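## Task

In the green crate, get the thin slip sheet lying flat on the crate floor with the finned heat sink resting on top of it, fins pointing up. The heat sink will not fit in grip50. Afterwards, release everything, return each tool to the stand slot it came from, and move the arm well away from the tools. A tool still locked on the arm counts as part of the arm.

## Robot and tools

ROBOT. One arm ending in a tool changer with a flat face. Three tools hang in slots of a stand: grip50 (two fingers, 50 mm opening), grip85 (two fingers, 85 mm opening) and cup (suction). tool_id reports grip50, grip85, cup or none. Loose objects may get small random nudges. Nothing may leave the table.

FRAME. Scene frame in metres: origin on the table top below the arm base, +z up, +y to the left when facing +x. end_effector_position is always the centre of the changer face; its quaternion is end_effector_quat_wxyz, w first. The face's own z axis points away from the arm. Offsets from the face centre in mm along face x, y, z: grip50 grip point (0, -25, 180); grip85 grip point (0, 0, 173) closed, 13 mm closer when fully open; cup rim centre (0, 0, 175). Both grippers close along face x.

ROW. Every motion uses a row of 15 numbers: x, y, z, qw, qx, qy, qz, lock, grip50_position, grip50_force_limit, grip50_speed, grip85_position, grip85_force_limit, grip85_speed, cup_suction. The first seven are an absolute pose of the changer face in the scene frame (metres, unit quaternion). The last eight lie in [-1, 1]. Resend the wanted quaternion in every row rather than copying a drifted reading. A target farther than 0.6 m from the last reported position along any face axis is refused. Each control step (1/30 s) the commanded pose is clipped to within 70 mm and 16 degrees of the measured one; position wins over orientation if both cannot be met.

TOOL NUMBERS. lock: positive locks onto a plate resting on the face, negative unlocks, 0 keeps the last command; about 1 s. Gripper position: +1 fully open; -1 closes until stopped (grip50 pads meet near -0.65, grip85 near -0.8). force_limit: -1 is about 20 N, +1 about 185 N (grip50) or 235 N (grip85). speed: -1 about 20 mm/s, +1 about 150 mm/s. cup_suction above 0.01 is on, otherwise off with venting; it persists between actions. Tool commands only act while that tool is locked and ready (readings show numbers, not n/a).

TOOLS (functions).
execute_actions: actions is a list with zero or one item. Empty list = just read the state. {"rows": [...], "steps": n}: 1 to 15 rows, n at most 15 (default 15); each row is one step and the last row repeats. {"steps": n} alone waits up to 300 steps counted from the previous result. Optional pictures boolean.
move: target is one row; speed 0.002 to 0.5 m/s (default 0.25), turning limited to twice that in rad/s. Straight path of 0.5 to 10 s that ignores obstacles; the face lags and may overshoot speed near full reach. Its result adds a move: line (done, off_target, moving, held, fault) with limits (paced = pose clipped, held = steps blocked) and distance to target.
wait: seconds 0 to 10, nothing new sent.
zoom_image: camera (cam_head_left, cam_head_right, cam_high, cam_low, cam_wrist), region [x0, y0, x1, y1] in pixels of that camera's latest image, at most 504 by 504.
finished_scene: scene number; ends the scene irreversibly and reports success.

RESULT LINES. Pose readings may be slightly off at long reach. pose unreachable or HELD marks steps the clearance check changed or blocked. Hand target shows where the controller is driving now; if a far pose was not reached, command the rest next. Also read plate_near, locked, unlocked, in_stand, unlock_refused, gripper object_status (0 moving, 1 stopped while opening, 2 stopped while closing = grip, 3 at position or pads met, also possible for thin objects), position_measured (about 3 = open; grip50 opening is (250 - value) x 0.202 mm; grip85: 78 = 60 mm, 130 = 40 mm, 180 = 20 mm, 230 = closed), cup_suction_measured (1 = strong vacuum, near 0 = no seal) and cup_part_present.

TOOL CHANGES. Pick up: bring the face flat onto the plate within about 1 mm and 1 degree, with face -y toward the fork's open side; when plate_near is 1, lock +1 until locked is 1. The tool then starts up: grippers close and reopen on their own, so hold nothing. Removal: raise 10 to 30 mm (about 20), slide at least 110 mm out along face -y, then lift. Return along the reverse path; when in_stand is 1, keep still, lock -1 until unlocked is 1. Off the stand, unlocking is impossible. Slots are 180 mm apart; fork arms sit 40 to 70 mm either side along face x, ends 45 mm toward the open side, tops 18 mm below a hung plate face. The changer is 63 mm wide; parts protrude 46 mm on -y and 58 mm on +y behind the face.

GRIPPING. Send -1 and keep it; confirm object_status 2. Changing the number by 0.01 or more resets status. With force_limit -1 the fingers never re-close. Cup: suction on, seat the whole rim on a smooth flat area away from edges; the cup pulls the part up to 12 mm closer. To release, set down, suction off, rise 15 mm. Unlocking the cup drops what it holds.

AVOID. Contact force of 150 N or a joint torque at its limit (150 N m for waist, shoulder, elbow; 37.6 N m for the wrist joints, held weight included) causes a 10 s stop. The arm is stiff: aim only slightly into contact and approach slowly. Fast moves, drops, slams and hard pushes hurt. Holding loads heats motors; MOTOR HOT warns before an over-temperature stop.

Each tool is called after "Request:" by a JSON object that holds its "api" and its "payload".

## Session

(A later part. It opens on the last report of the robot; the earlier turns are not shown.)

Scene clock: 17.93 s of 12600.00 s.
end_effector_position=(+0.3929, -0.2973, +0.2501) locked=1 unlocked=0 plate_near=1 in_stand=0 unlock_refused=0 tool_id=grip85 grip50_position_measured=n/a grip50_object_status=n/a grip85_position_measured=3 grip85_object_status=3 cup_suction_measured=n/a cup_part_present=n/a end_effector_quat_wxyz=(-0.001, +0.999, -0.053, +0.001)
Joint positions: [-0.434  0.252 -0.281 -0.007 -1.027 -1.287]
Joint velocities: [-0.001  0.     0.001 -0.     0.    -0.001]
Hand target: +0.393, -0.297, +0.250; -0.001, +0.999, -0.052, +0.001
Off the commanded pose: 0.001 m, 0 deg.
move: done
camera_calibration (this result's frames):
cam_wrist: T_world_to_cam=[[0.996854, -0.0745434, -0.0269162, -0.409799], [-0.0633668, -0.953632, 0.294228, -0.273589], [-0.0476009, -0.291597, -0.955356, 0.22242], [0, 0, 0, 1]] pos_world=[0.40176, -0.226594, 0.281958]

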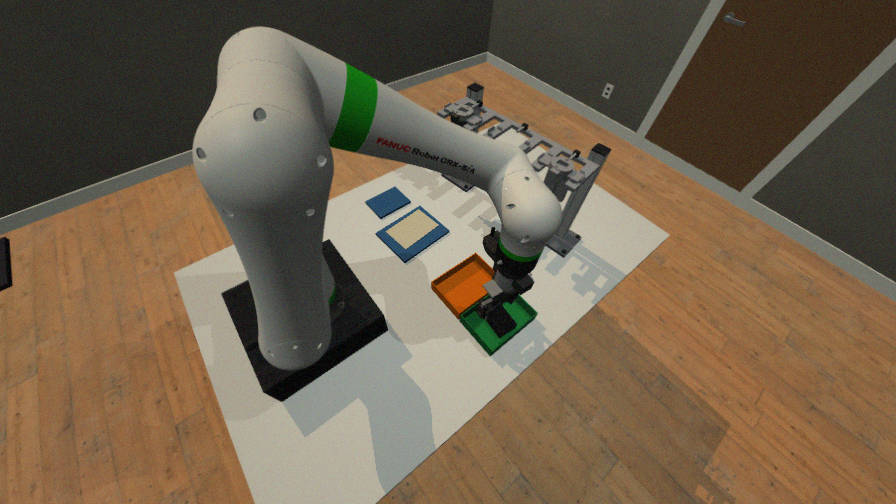

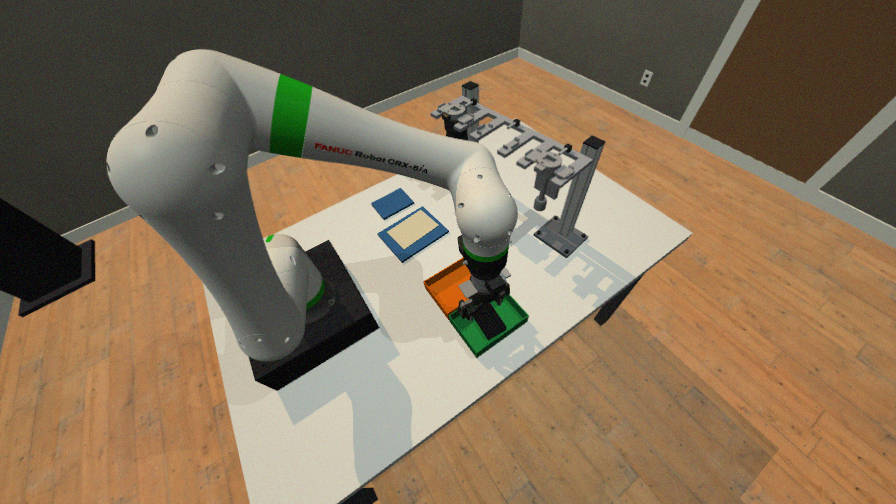

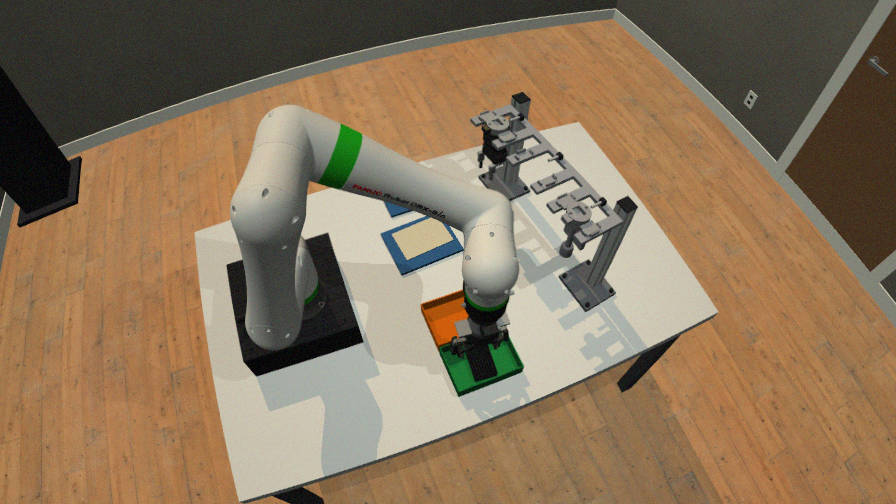

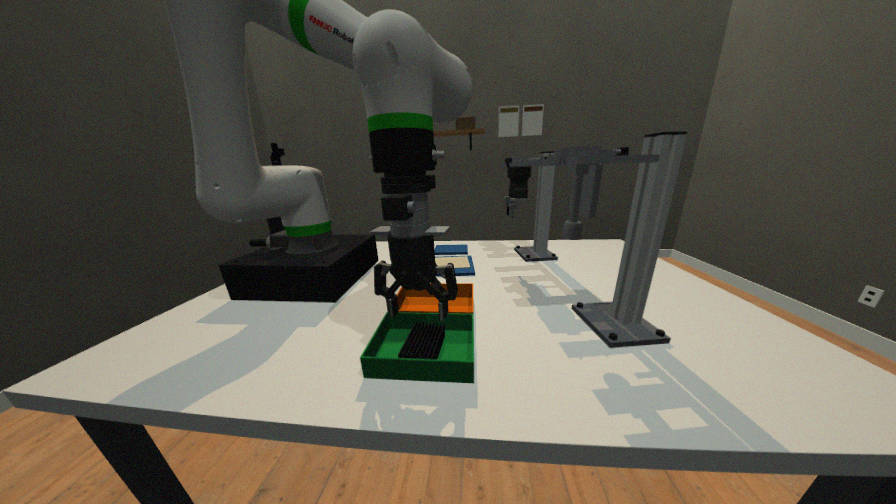

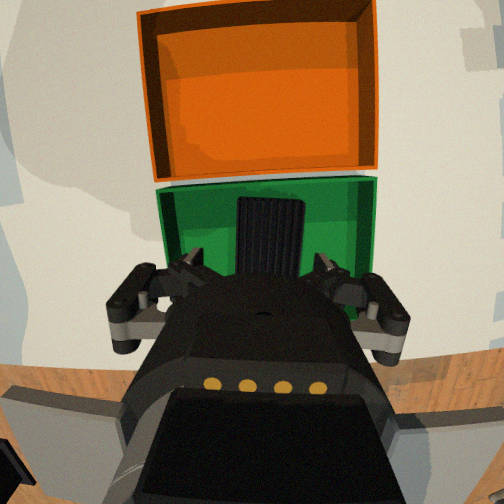

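Request:
{"api": "move", "payload": {"target": [0.4005,-0.304,0.225,0,0.9979,-0.065,0,0,1,0,0,1,0,0,0], "speed": 0.08}}

Request:
{"api": "move", "payload": {"target": [0.4005,-0.304,0.194,0,0.9979,-0.065,0,0,1,0,0,1,0,0,0], "speed": 0.05}}

Request:
{"api": "move", "payload": {"target": [0.4005,-0.304,0.194,0,0.9979,-0.065,0,0,1,0,0,-1,-0.3,-0.5,0]}}

Request:
{"api": "move", "payload": {"target": [0.4005,-0.304,0.255,0,0.9979,-0.065,0,0,1,0,0,-1,-0.3,-0.5,0], "speed": 0.08}}

Request:
{"api": "move", "payload": {"target": [0.42,-0.02,0.255,0,1,0,0,0,1,0,0,-1,-0.3,-0.5,0], "speed": 0.2}}

Scene clock: 21.13 s of 12600.00 s.
end_effector_position=(+0.4004, -0.3040, +0.2250) locked=1 unlocked=0 plate_near=1 in_stand=0 unlock_refused=0 tool_id=grip85 grip50_position_measured=n/a grip50_object_status=n/a grip85_position_measured=3 grip85_object_status=3 cup_suction_measured=n/a cup_part_present=n/a end_effector_quat_wxyz=(+0.000, +0.998, -0.065, +0.000)
Joint positions: [-0.44   0.308 -0.276 -0.005 -0.977 -1.308]
Joint velocities: [-0.     0.001  0.    -0.001  0.001 -0.   ]
Hand target: +0.400, -0.304, +0.225; +0.000, +0.998, -0.065, -0.000
Off the commanded pose: 0.000 m, 0 deg.
move: done
camera_calibration (this result's frames):
cam_wrist: T_world_to_cam=[[0.994616, -0.0995442, -0.0288089, -0.424664], [-0.0866205, -0.951199, 0.29617, -0.262513], [-0.056885, -0.29208, -0.954701, 0.200265], [0, 0, 0, 1]] pos_world=[0.411031, -0.233481, 0.256707]

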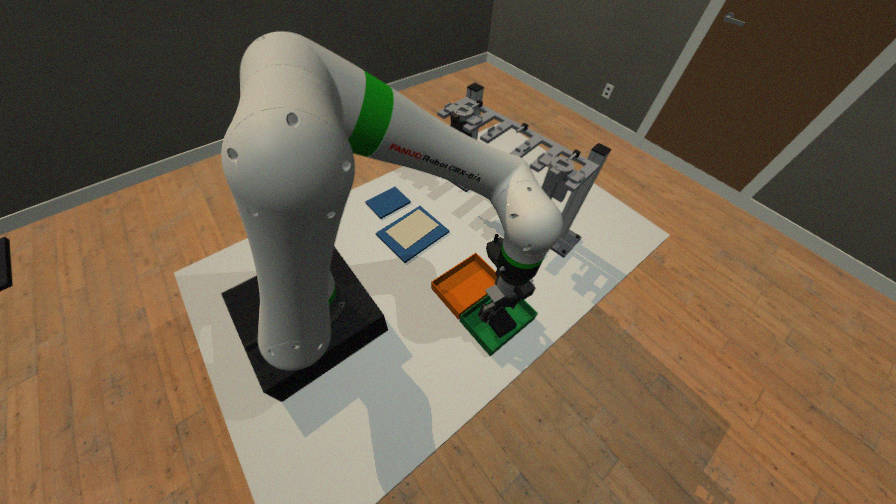

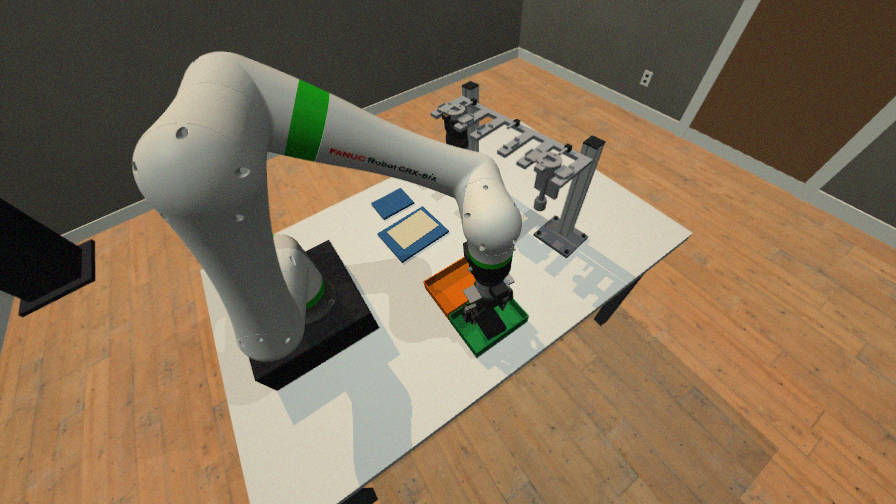

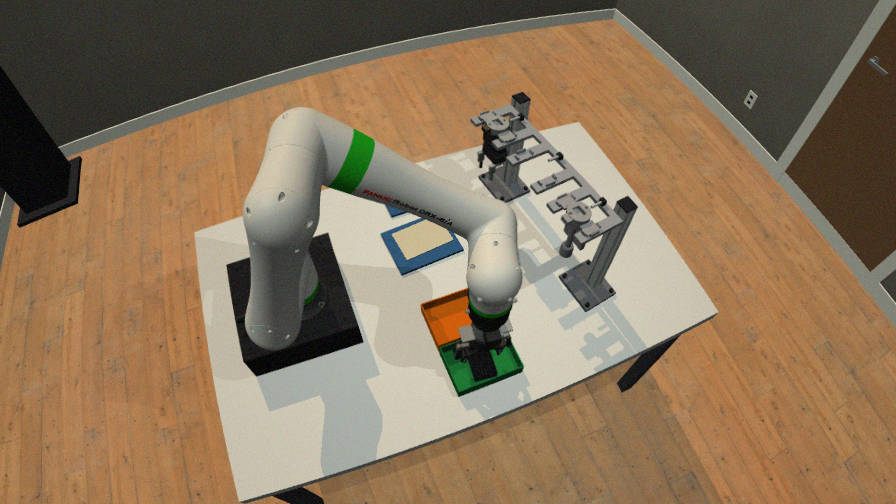

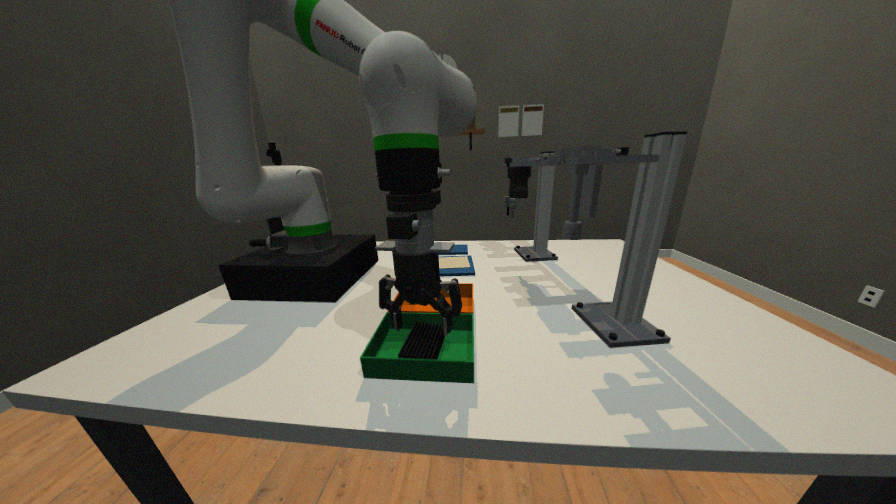

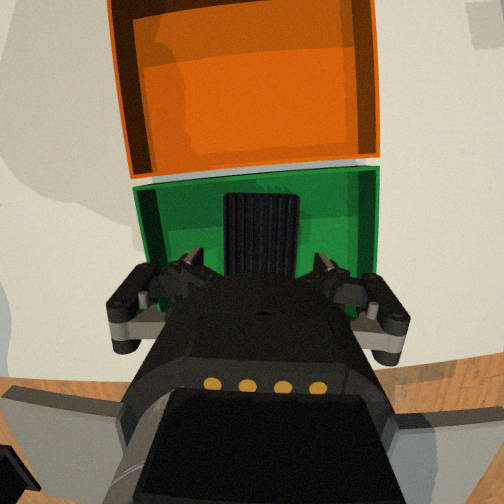

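Scene clock: 22.07 s of 12600.00 s.
end_effector_position=(+0.4003, -0.3041, +0.1941) locked=1 unlocked=0 plate_near=1 in_stand=0 unlock_refused=0 tool_id=grip85 grip50_position_measured=n/a grip50_object_status=n/a grip85_position_measured=3 grip85_object_status=3 cup_suction_measured=n/a cup_part_present=n/a end_effector_quat_wxyz=(+0.000, +0.998, -0.065, -0.000)
Joint positions: [-0.44   0.355 -0.301 -0.005 -0.906 -1.308]
Joint velocities: [0.001 0.001 0.    0.    0.001 0.001]
Hand target: +0.400, -0.304, +0.194; +0.000, +0.998, -0.065, -0.000
Off the commanded pose: 0.000 m, 0 deg.
move: done
camera_calibration (this result's frames):
cam_wrist: T_world_to_cam=[[0.994592, -0.0997582, -0.0288883, -0.425528], [-0.0867896, -0.95112, 0.296375, -0.253431], [-0.0570421, -0.292265, -0.954635, 0.170677], [0, 0, 0, 1]] pos_world=[0.410967, -0.23361, 0.225752]

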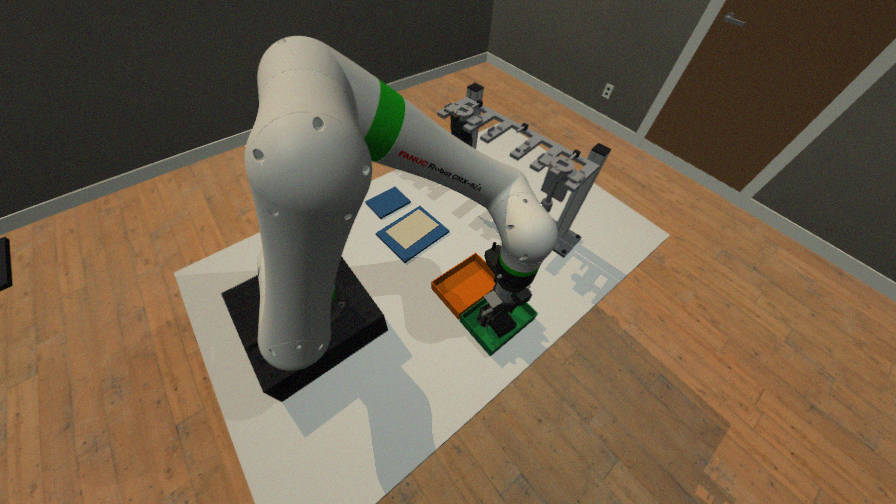

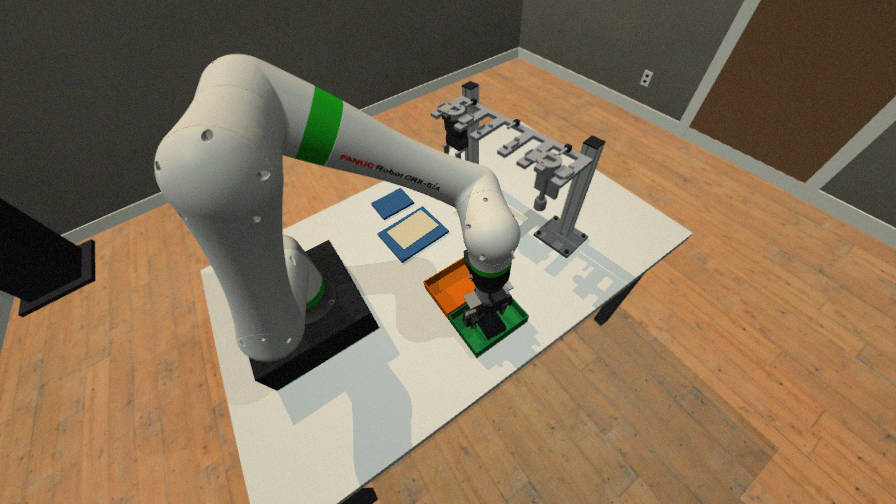

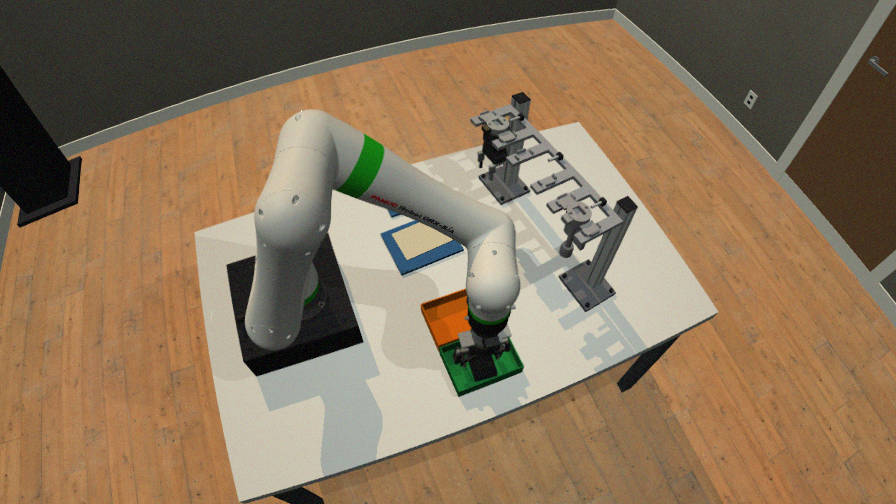

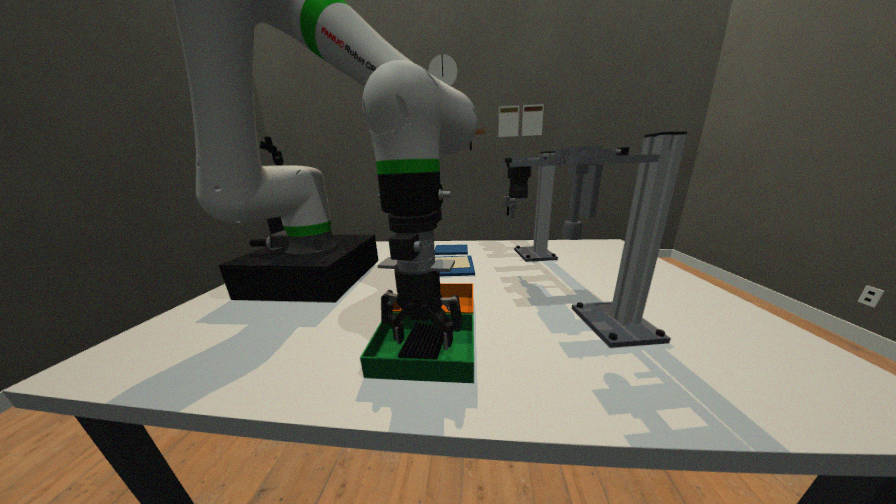

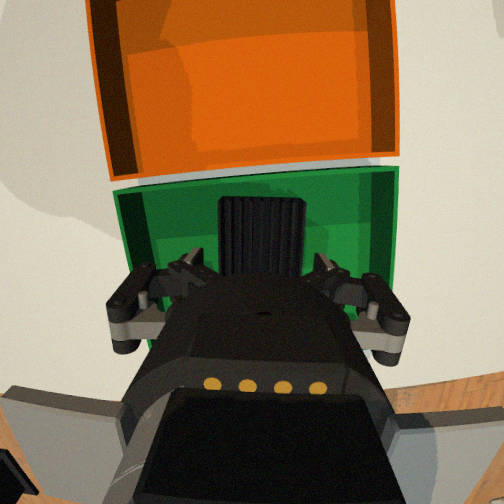

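Scene clock: 22.93 s of 12600.00 s.
end_effector_position=(+0.4005, -0.3040, +0.1940) locked=1 unlocked=0 plate_near=1 in_stand=0 unlock_refused=0 tool_id=grip85 grip50_position_measured=n/a grip50_object_status=n/a grip85_position_measured=80 grip85_object_status=2 cup_suction_measured=n/a cup_part_present=n/a end_effector_quat_wxyz=(+0.000, +0.998, -0.065, +0.000)
Joint positions: [-0.44   0.355 -0.3   -0.005 -0.906 -1.308]
Joint velocities: [-0.     0.     0.     0.001  0.     0.001]
Hand target: +0.401, -0.304, +0.194; +0.000, +0.998, -0.065, -0.000
Off the commanded pose: 0.000 m, 0 deg.
move: done
camera_calibration (this result's frames):
cam_wrist: T_world_to_cam=[[0.994632, -0.099393, -0.0287815, -0.425682], [-0.0864862, -0.951224, 0.296131, -0.253381], [-0.056811, -0.292052, -0.954714, 0.170661], [0, 0, 0, 1]] pos_world=[0.411178, -0.23349, 0.225715]

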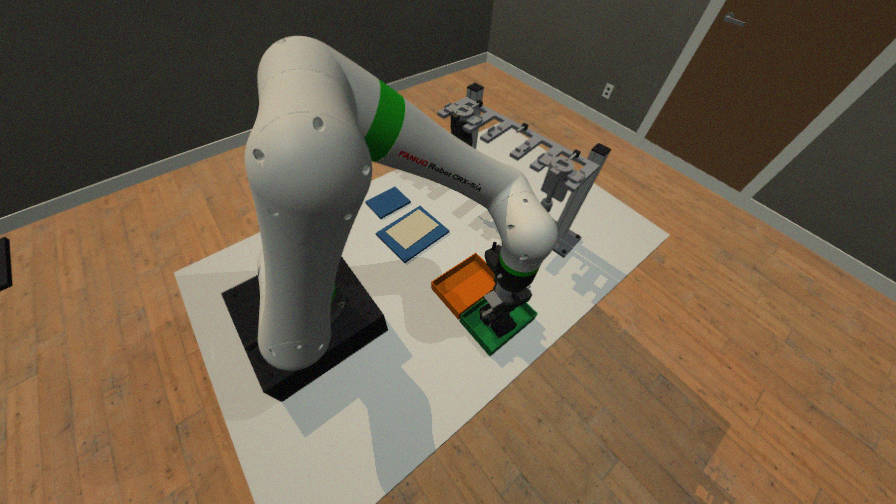

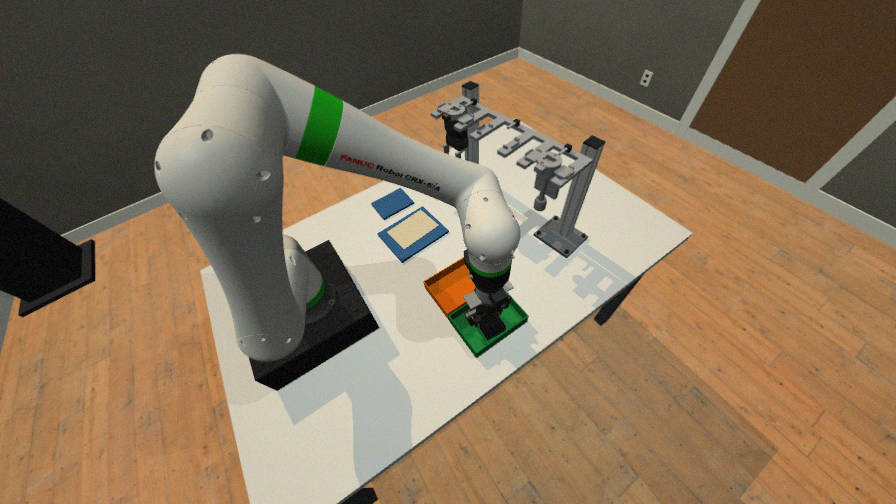

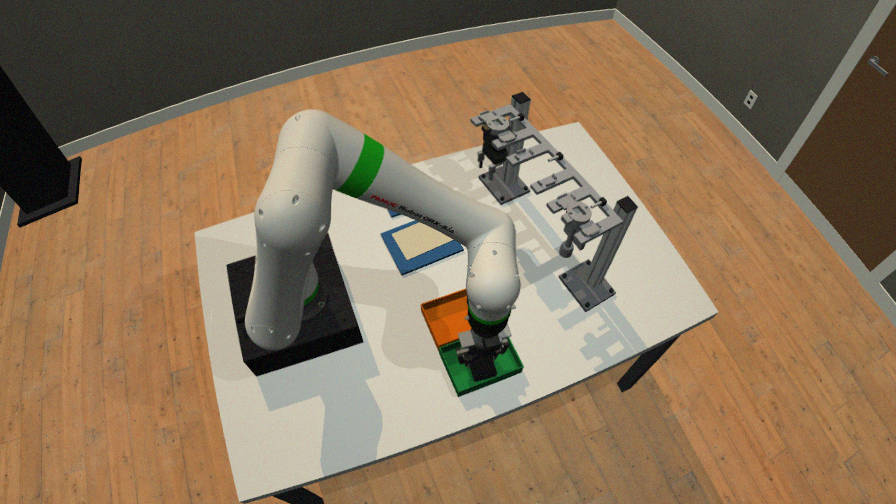

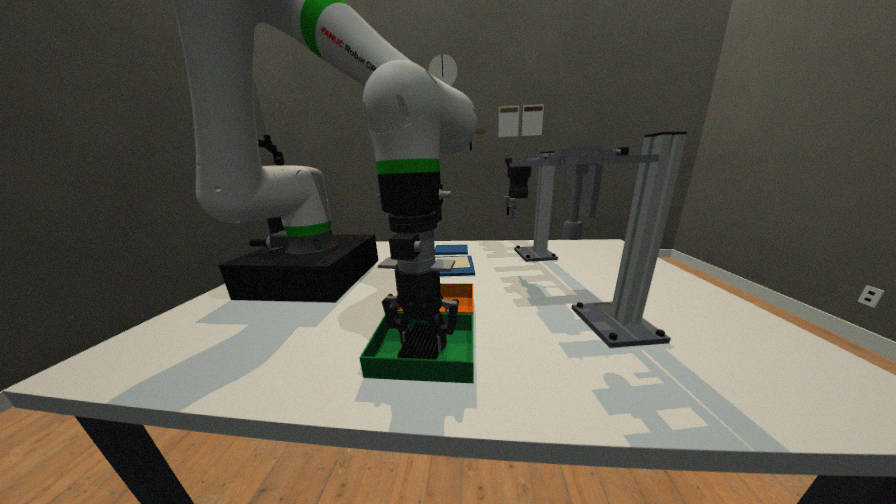

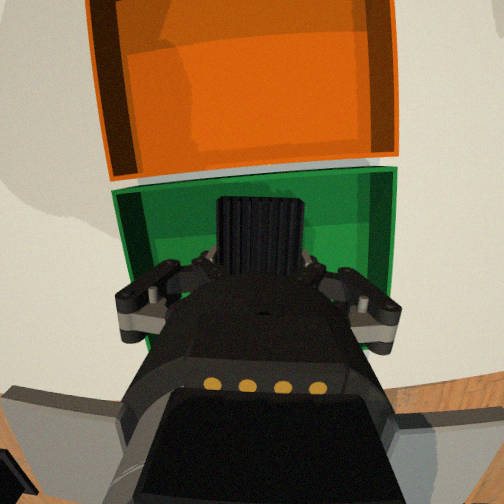

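Scene clock: 24.03 s of 12600.00 s.
end_effector_position=(+0.4007, -0.3041, +0.2549) locked=1 unlocked=0 plate_near=1 in_stand=0 unlock_refused=0 tool_id=grip85 grip50_position_measured=n/a grip50_object_status=n/a grip85_position_measured=80 grip85_object_status=2 cup_suction_measured=n/a cup_part_present=n/a end_effector_quat_wxyz=(-0.000, +0.998, -0.065, -0.000)
Joint positions: [-0.44   0.269 -0.246 -0.005 -1.046 -1.307]
Joint velocities: [ 0.001 -0.001  0.001 -0.001 -0.001 -0.001]
Hand target: +0.401, -0.304, +0.255; -0.000, +0.998, -0.065, +0.000
Off the commanded pose: 0.000 m, 0 deg.
move: done
camera_calibration (this result's frames):
cam_wrist: T_world_to_cam=[[0.994672, -0.0989738, -0.0288395, -0.424016], [-0.0860775, -0.951309, 0.295976, -0.271589], [-0.0567292, -0.291917, -0.95476, 0.228802], [0, 0, 0, 1]] pos_world=[0.411359, -0.23354, 0.286606]

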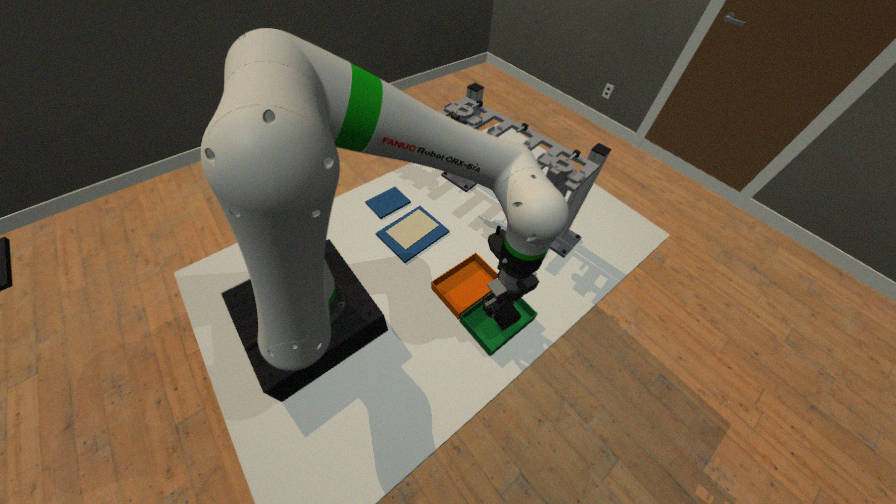

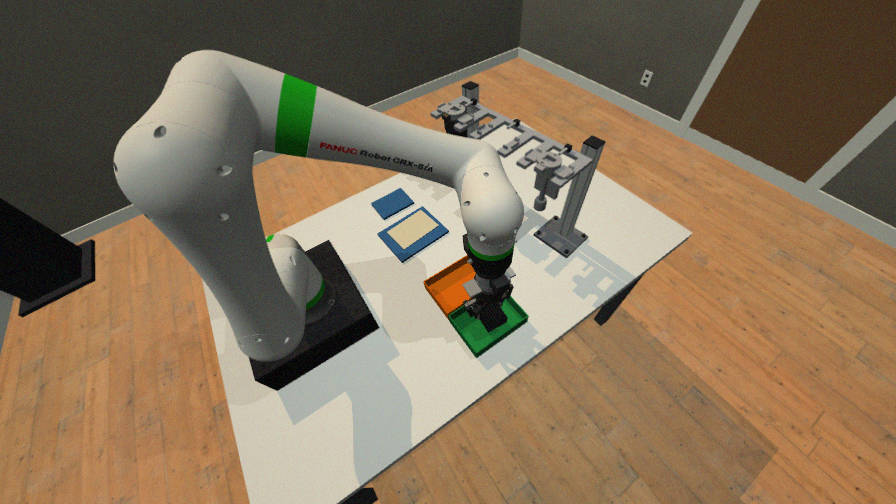

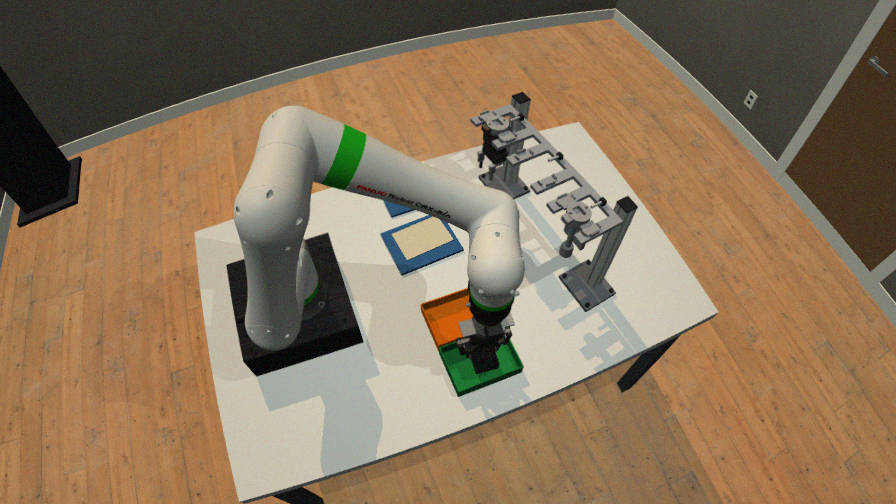

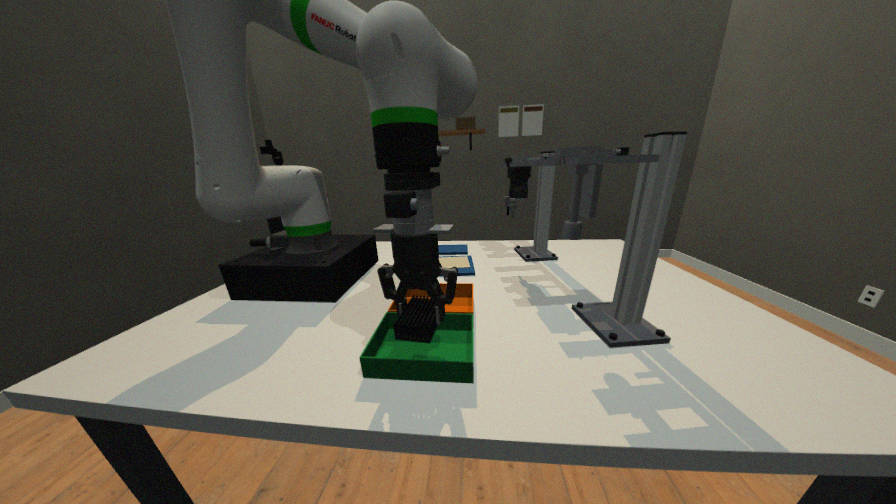

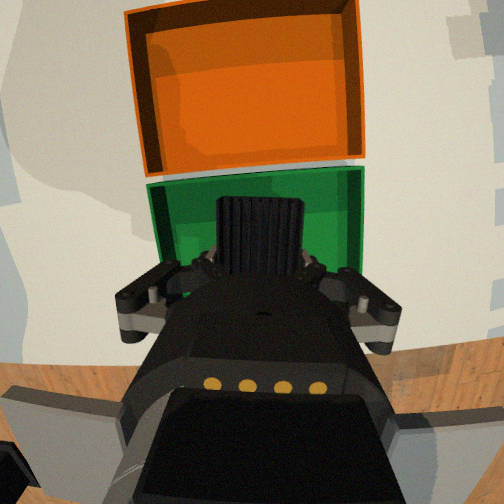

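Scene clock: 25.90 s of 12600.00 s.
end_effector_position=(+0.4204, -0.0205, +0.2552) locked=1 unlocked=0 plate_near=1 in_stand=0 unlock_refused=0 tool_id=grip85 grip50_position_measured=n/a grip50_object_status=n/a grip85_position_measured=80 grip85_object_status=2 cup_suction_measured=n/a cup_part_present=n/a end_effector_quat_wxyz=(+0.001, +1.000, -0.000, -0.001)
Joint positions: [ 0.219  0.075 -0.479  0.005 -1.009 -1.842]
Joint velocities: [ 0.001  0.     0.002 -0.002  0.    -0.001]
Hand target: +0.420, -0.020, +0.255; +0.001, +1.000, -0.000, -0.001
Off the commanded pose: 0.001 m, 0 deg.
move: done
camera_calibration (this result's frames):
cam_wrist: T_world_to_cam=[[0.999065, 0.0302619, -0.030863, -0.414173], [0.038092, -0.953874, 0.297779, -0.0529305], [-0.0204281, -0.298677, -0.954136, 0.297382], [0, 0, 0, 1]] pos_world=[0.421877, 0.0508656, 0.286722]

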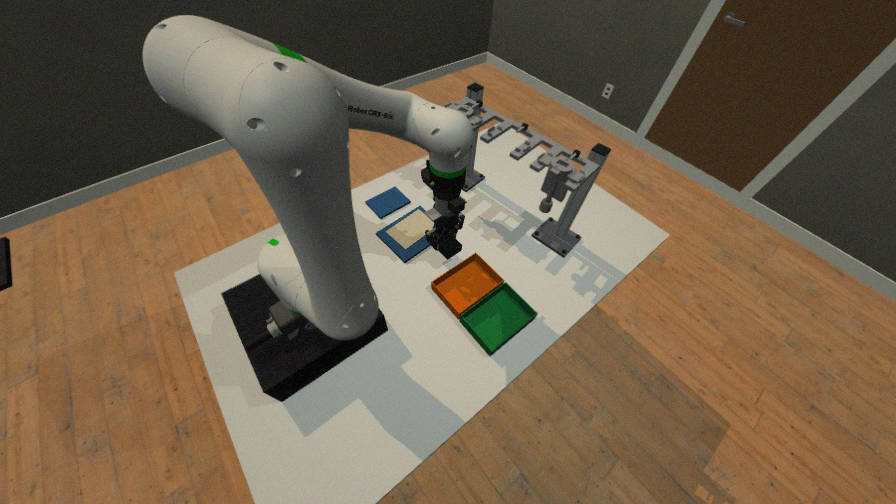

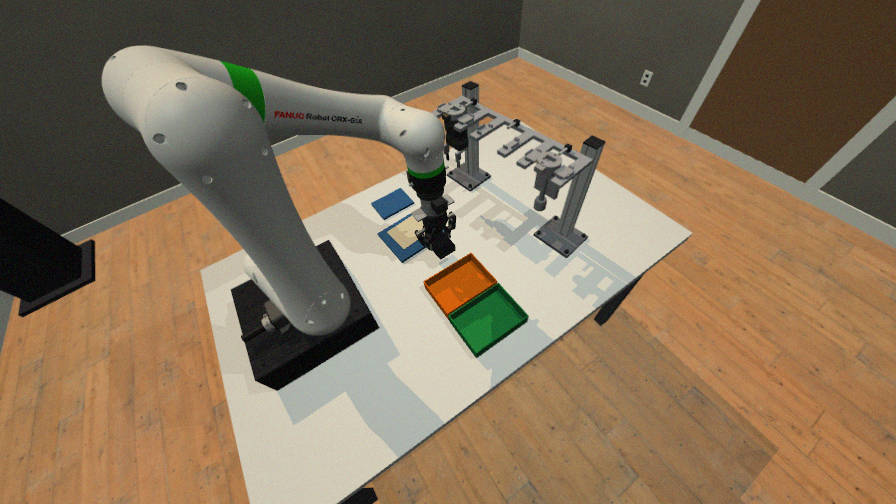

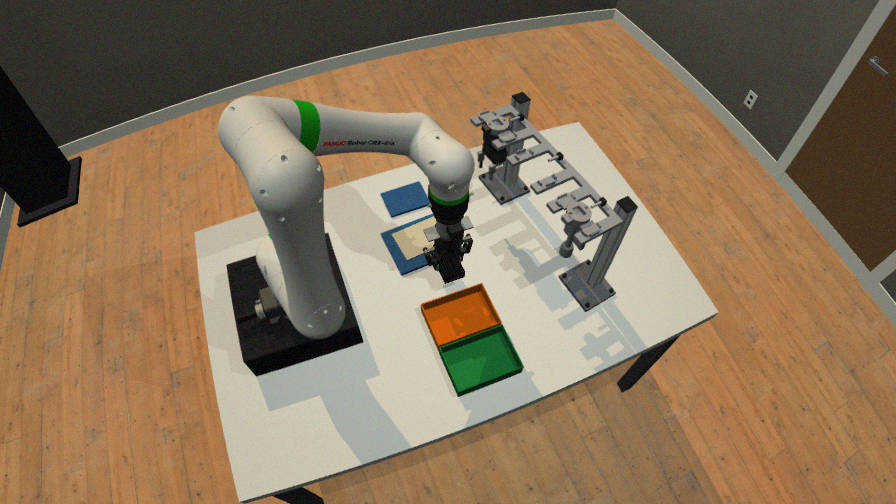

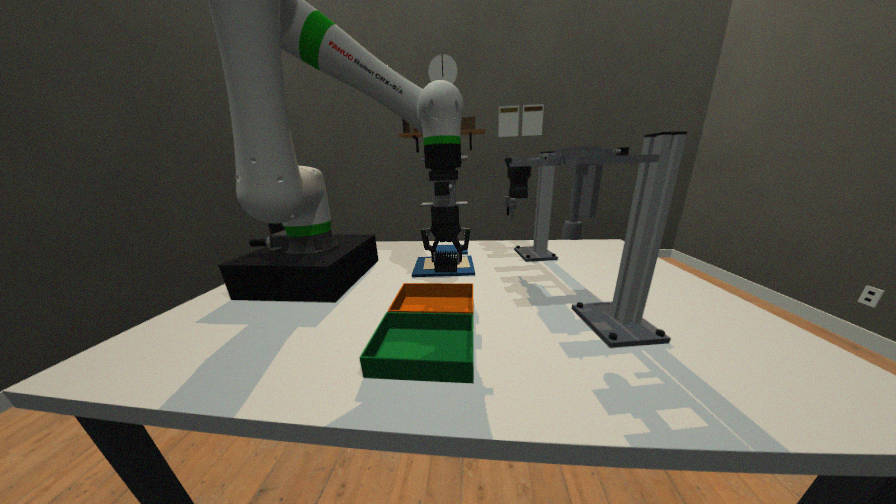

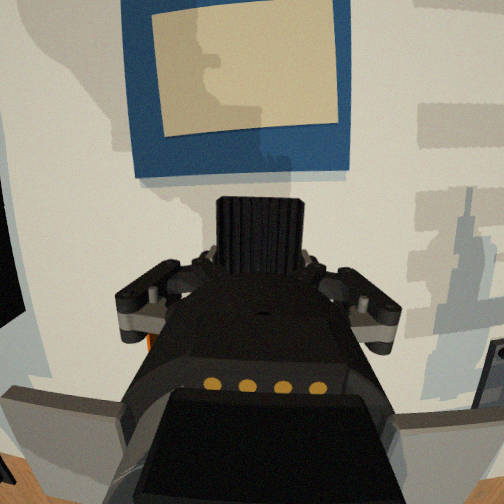

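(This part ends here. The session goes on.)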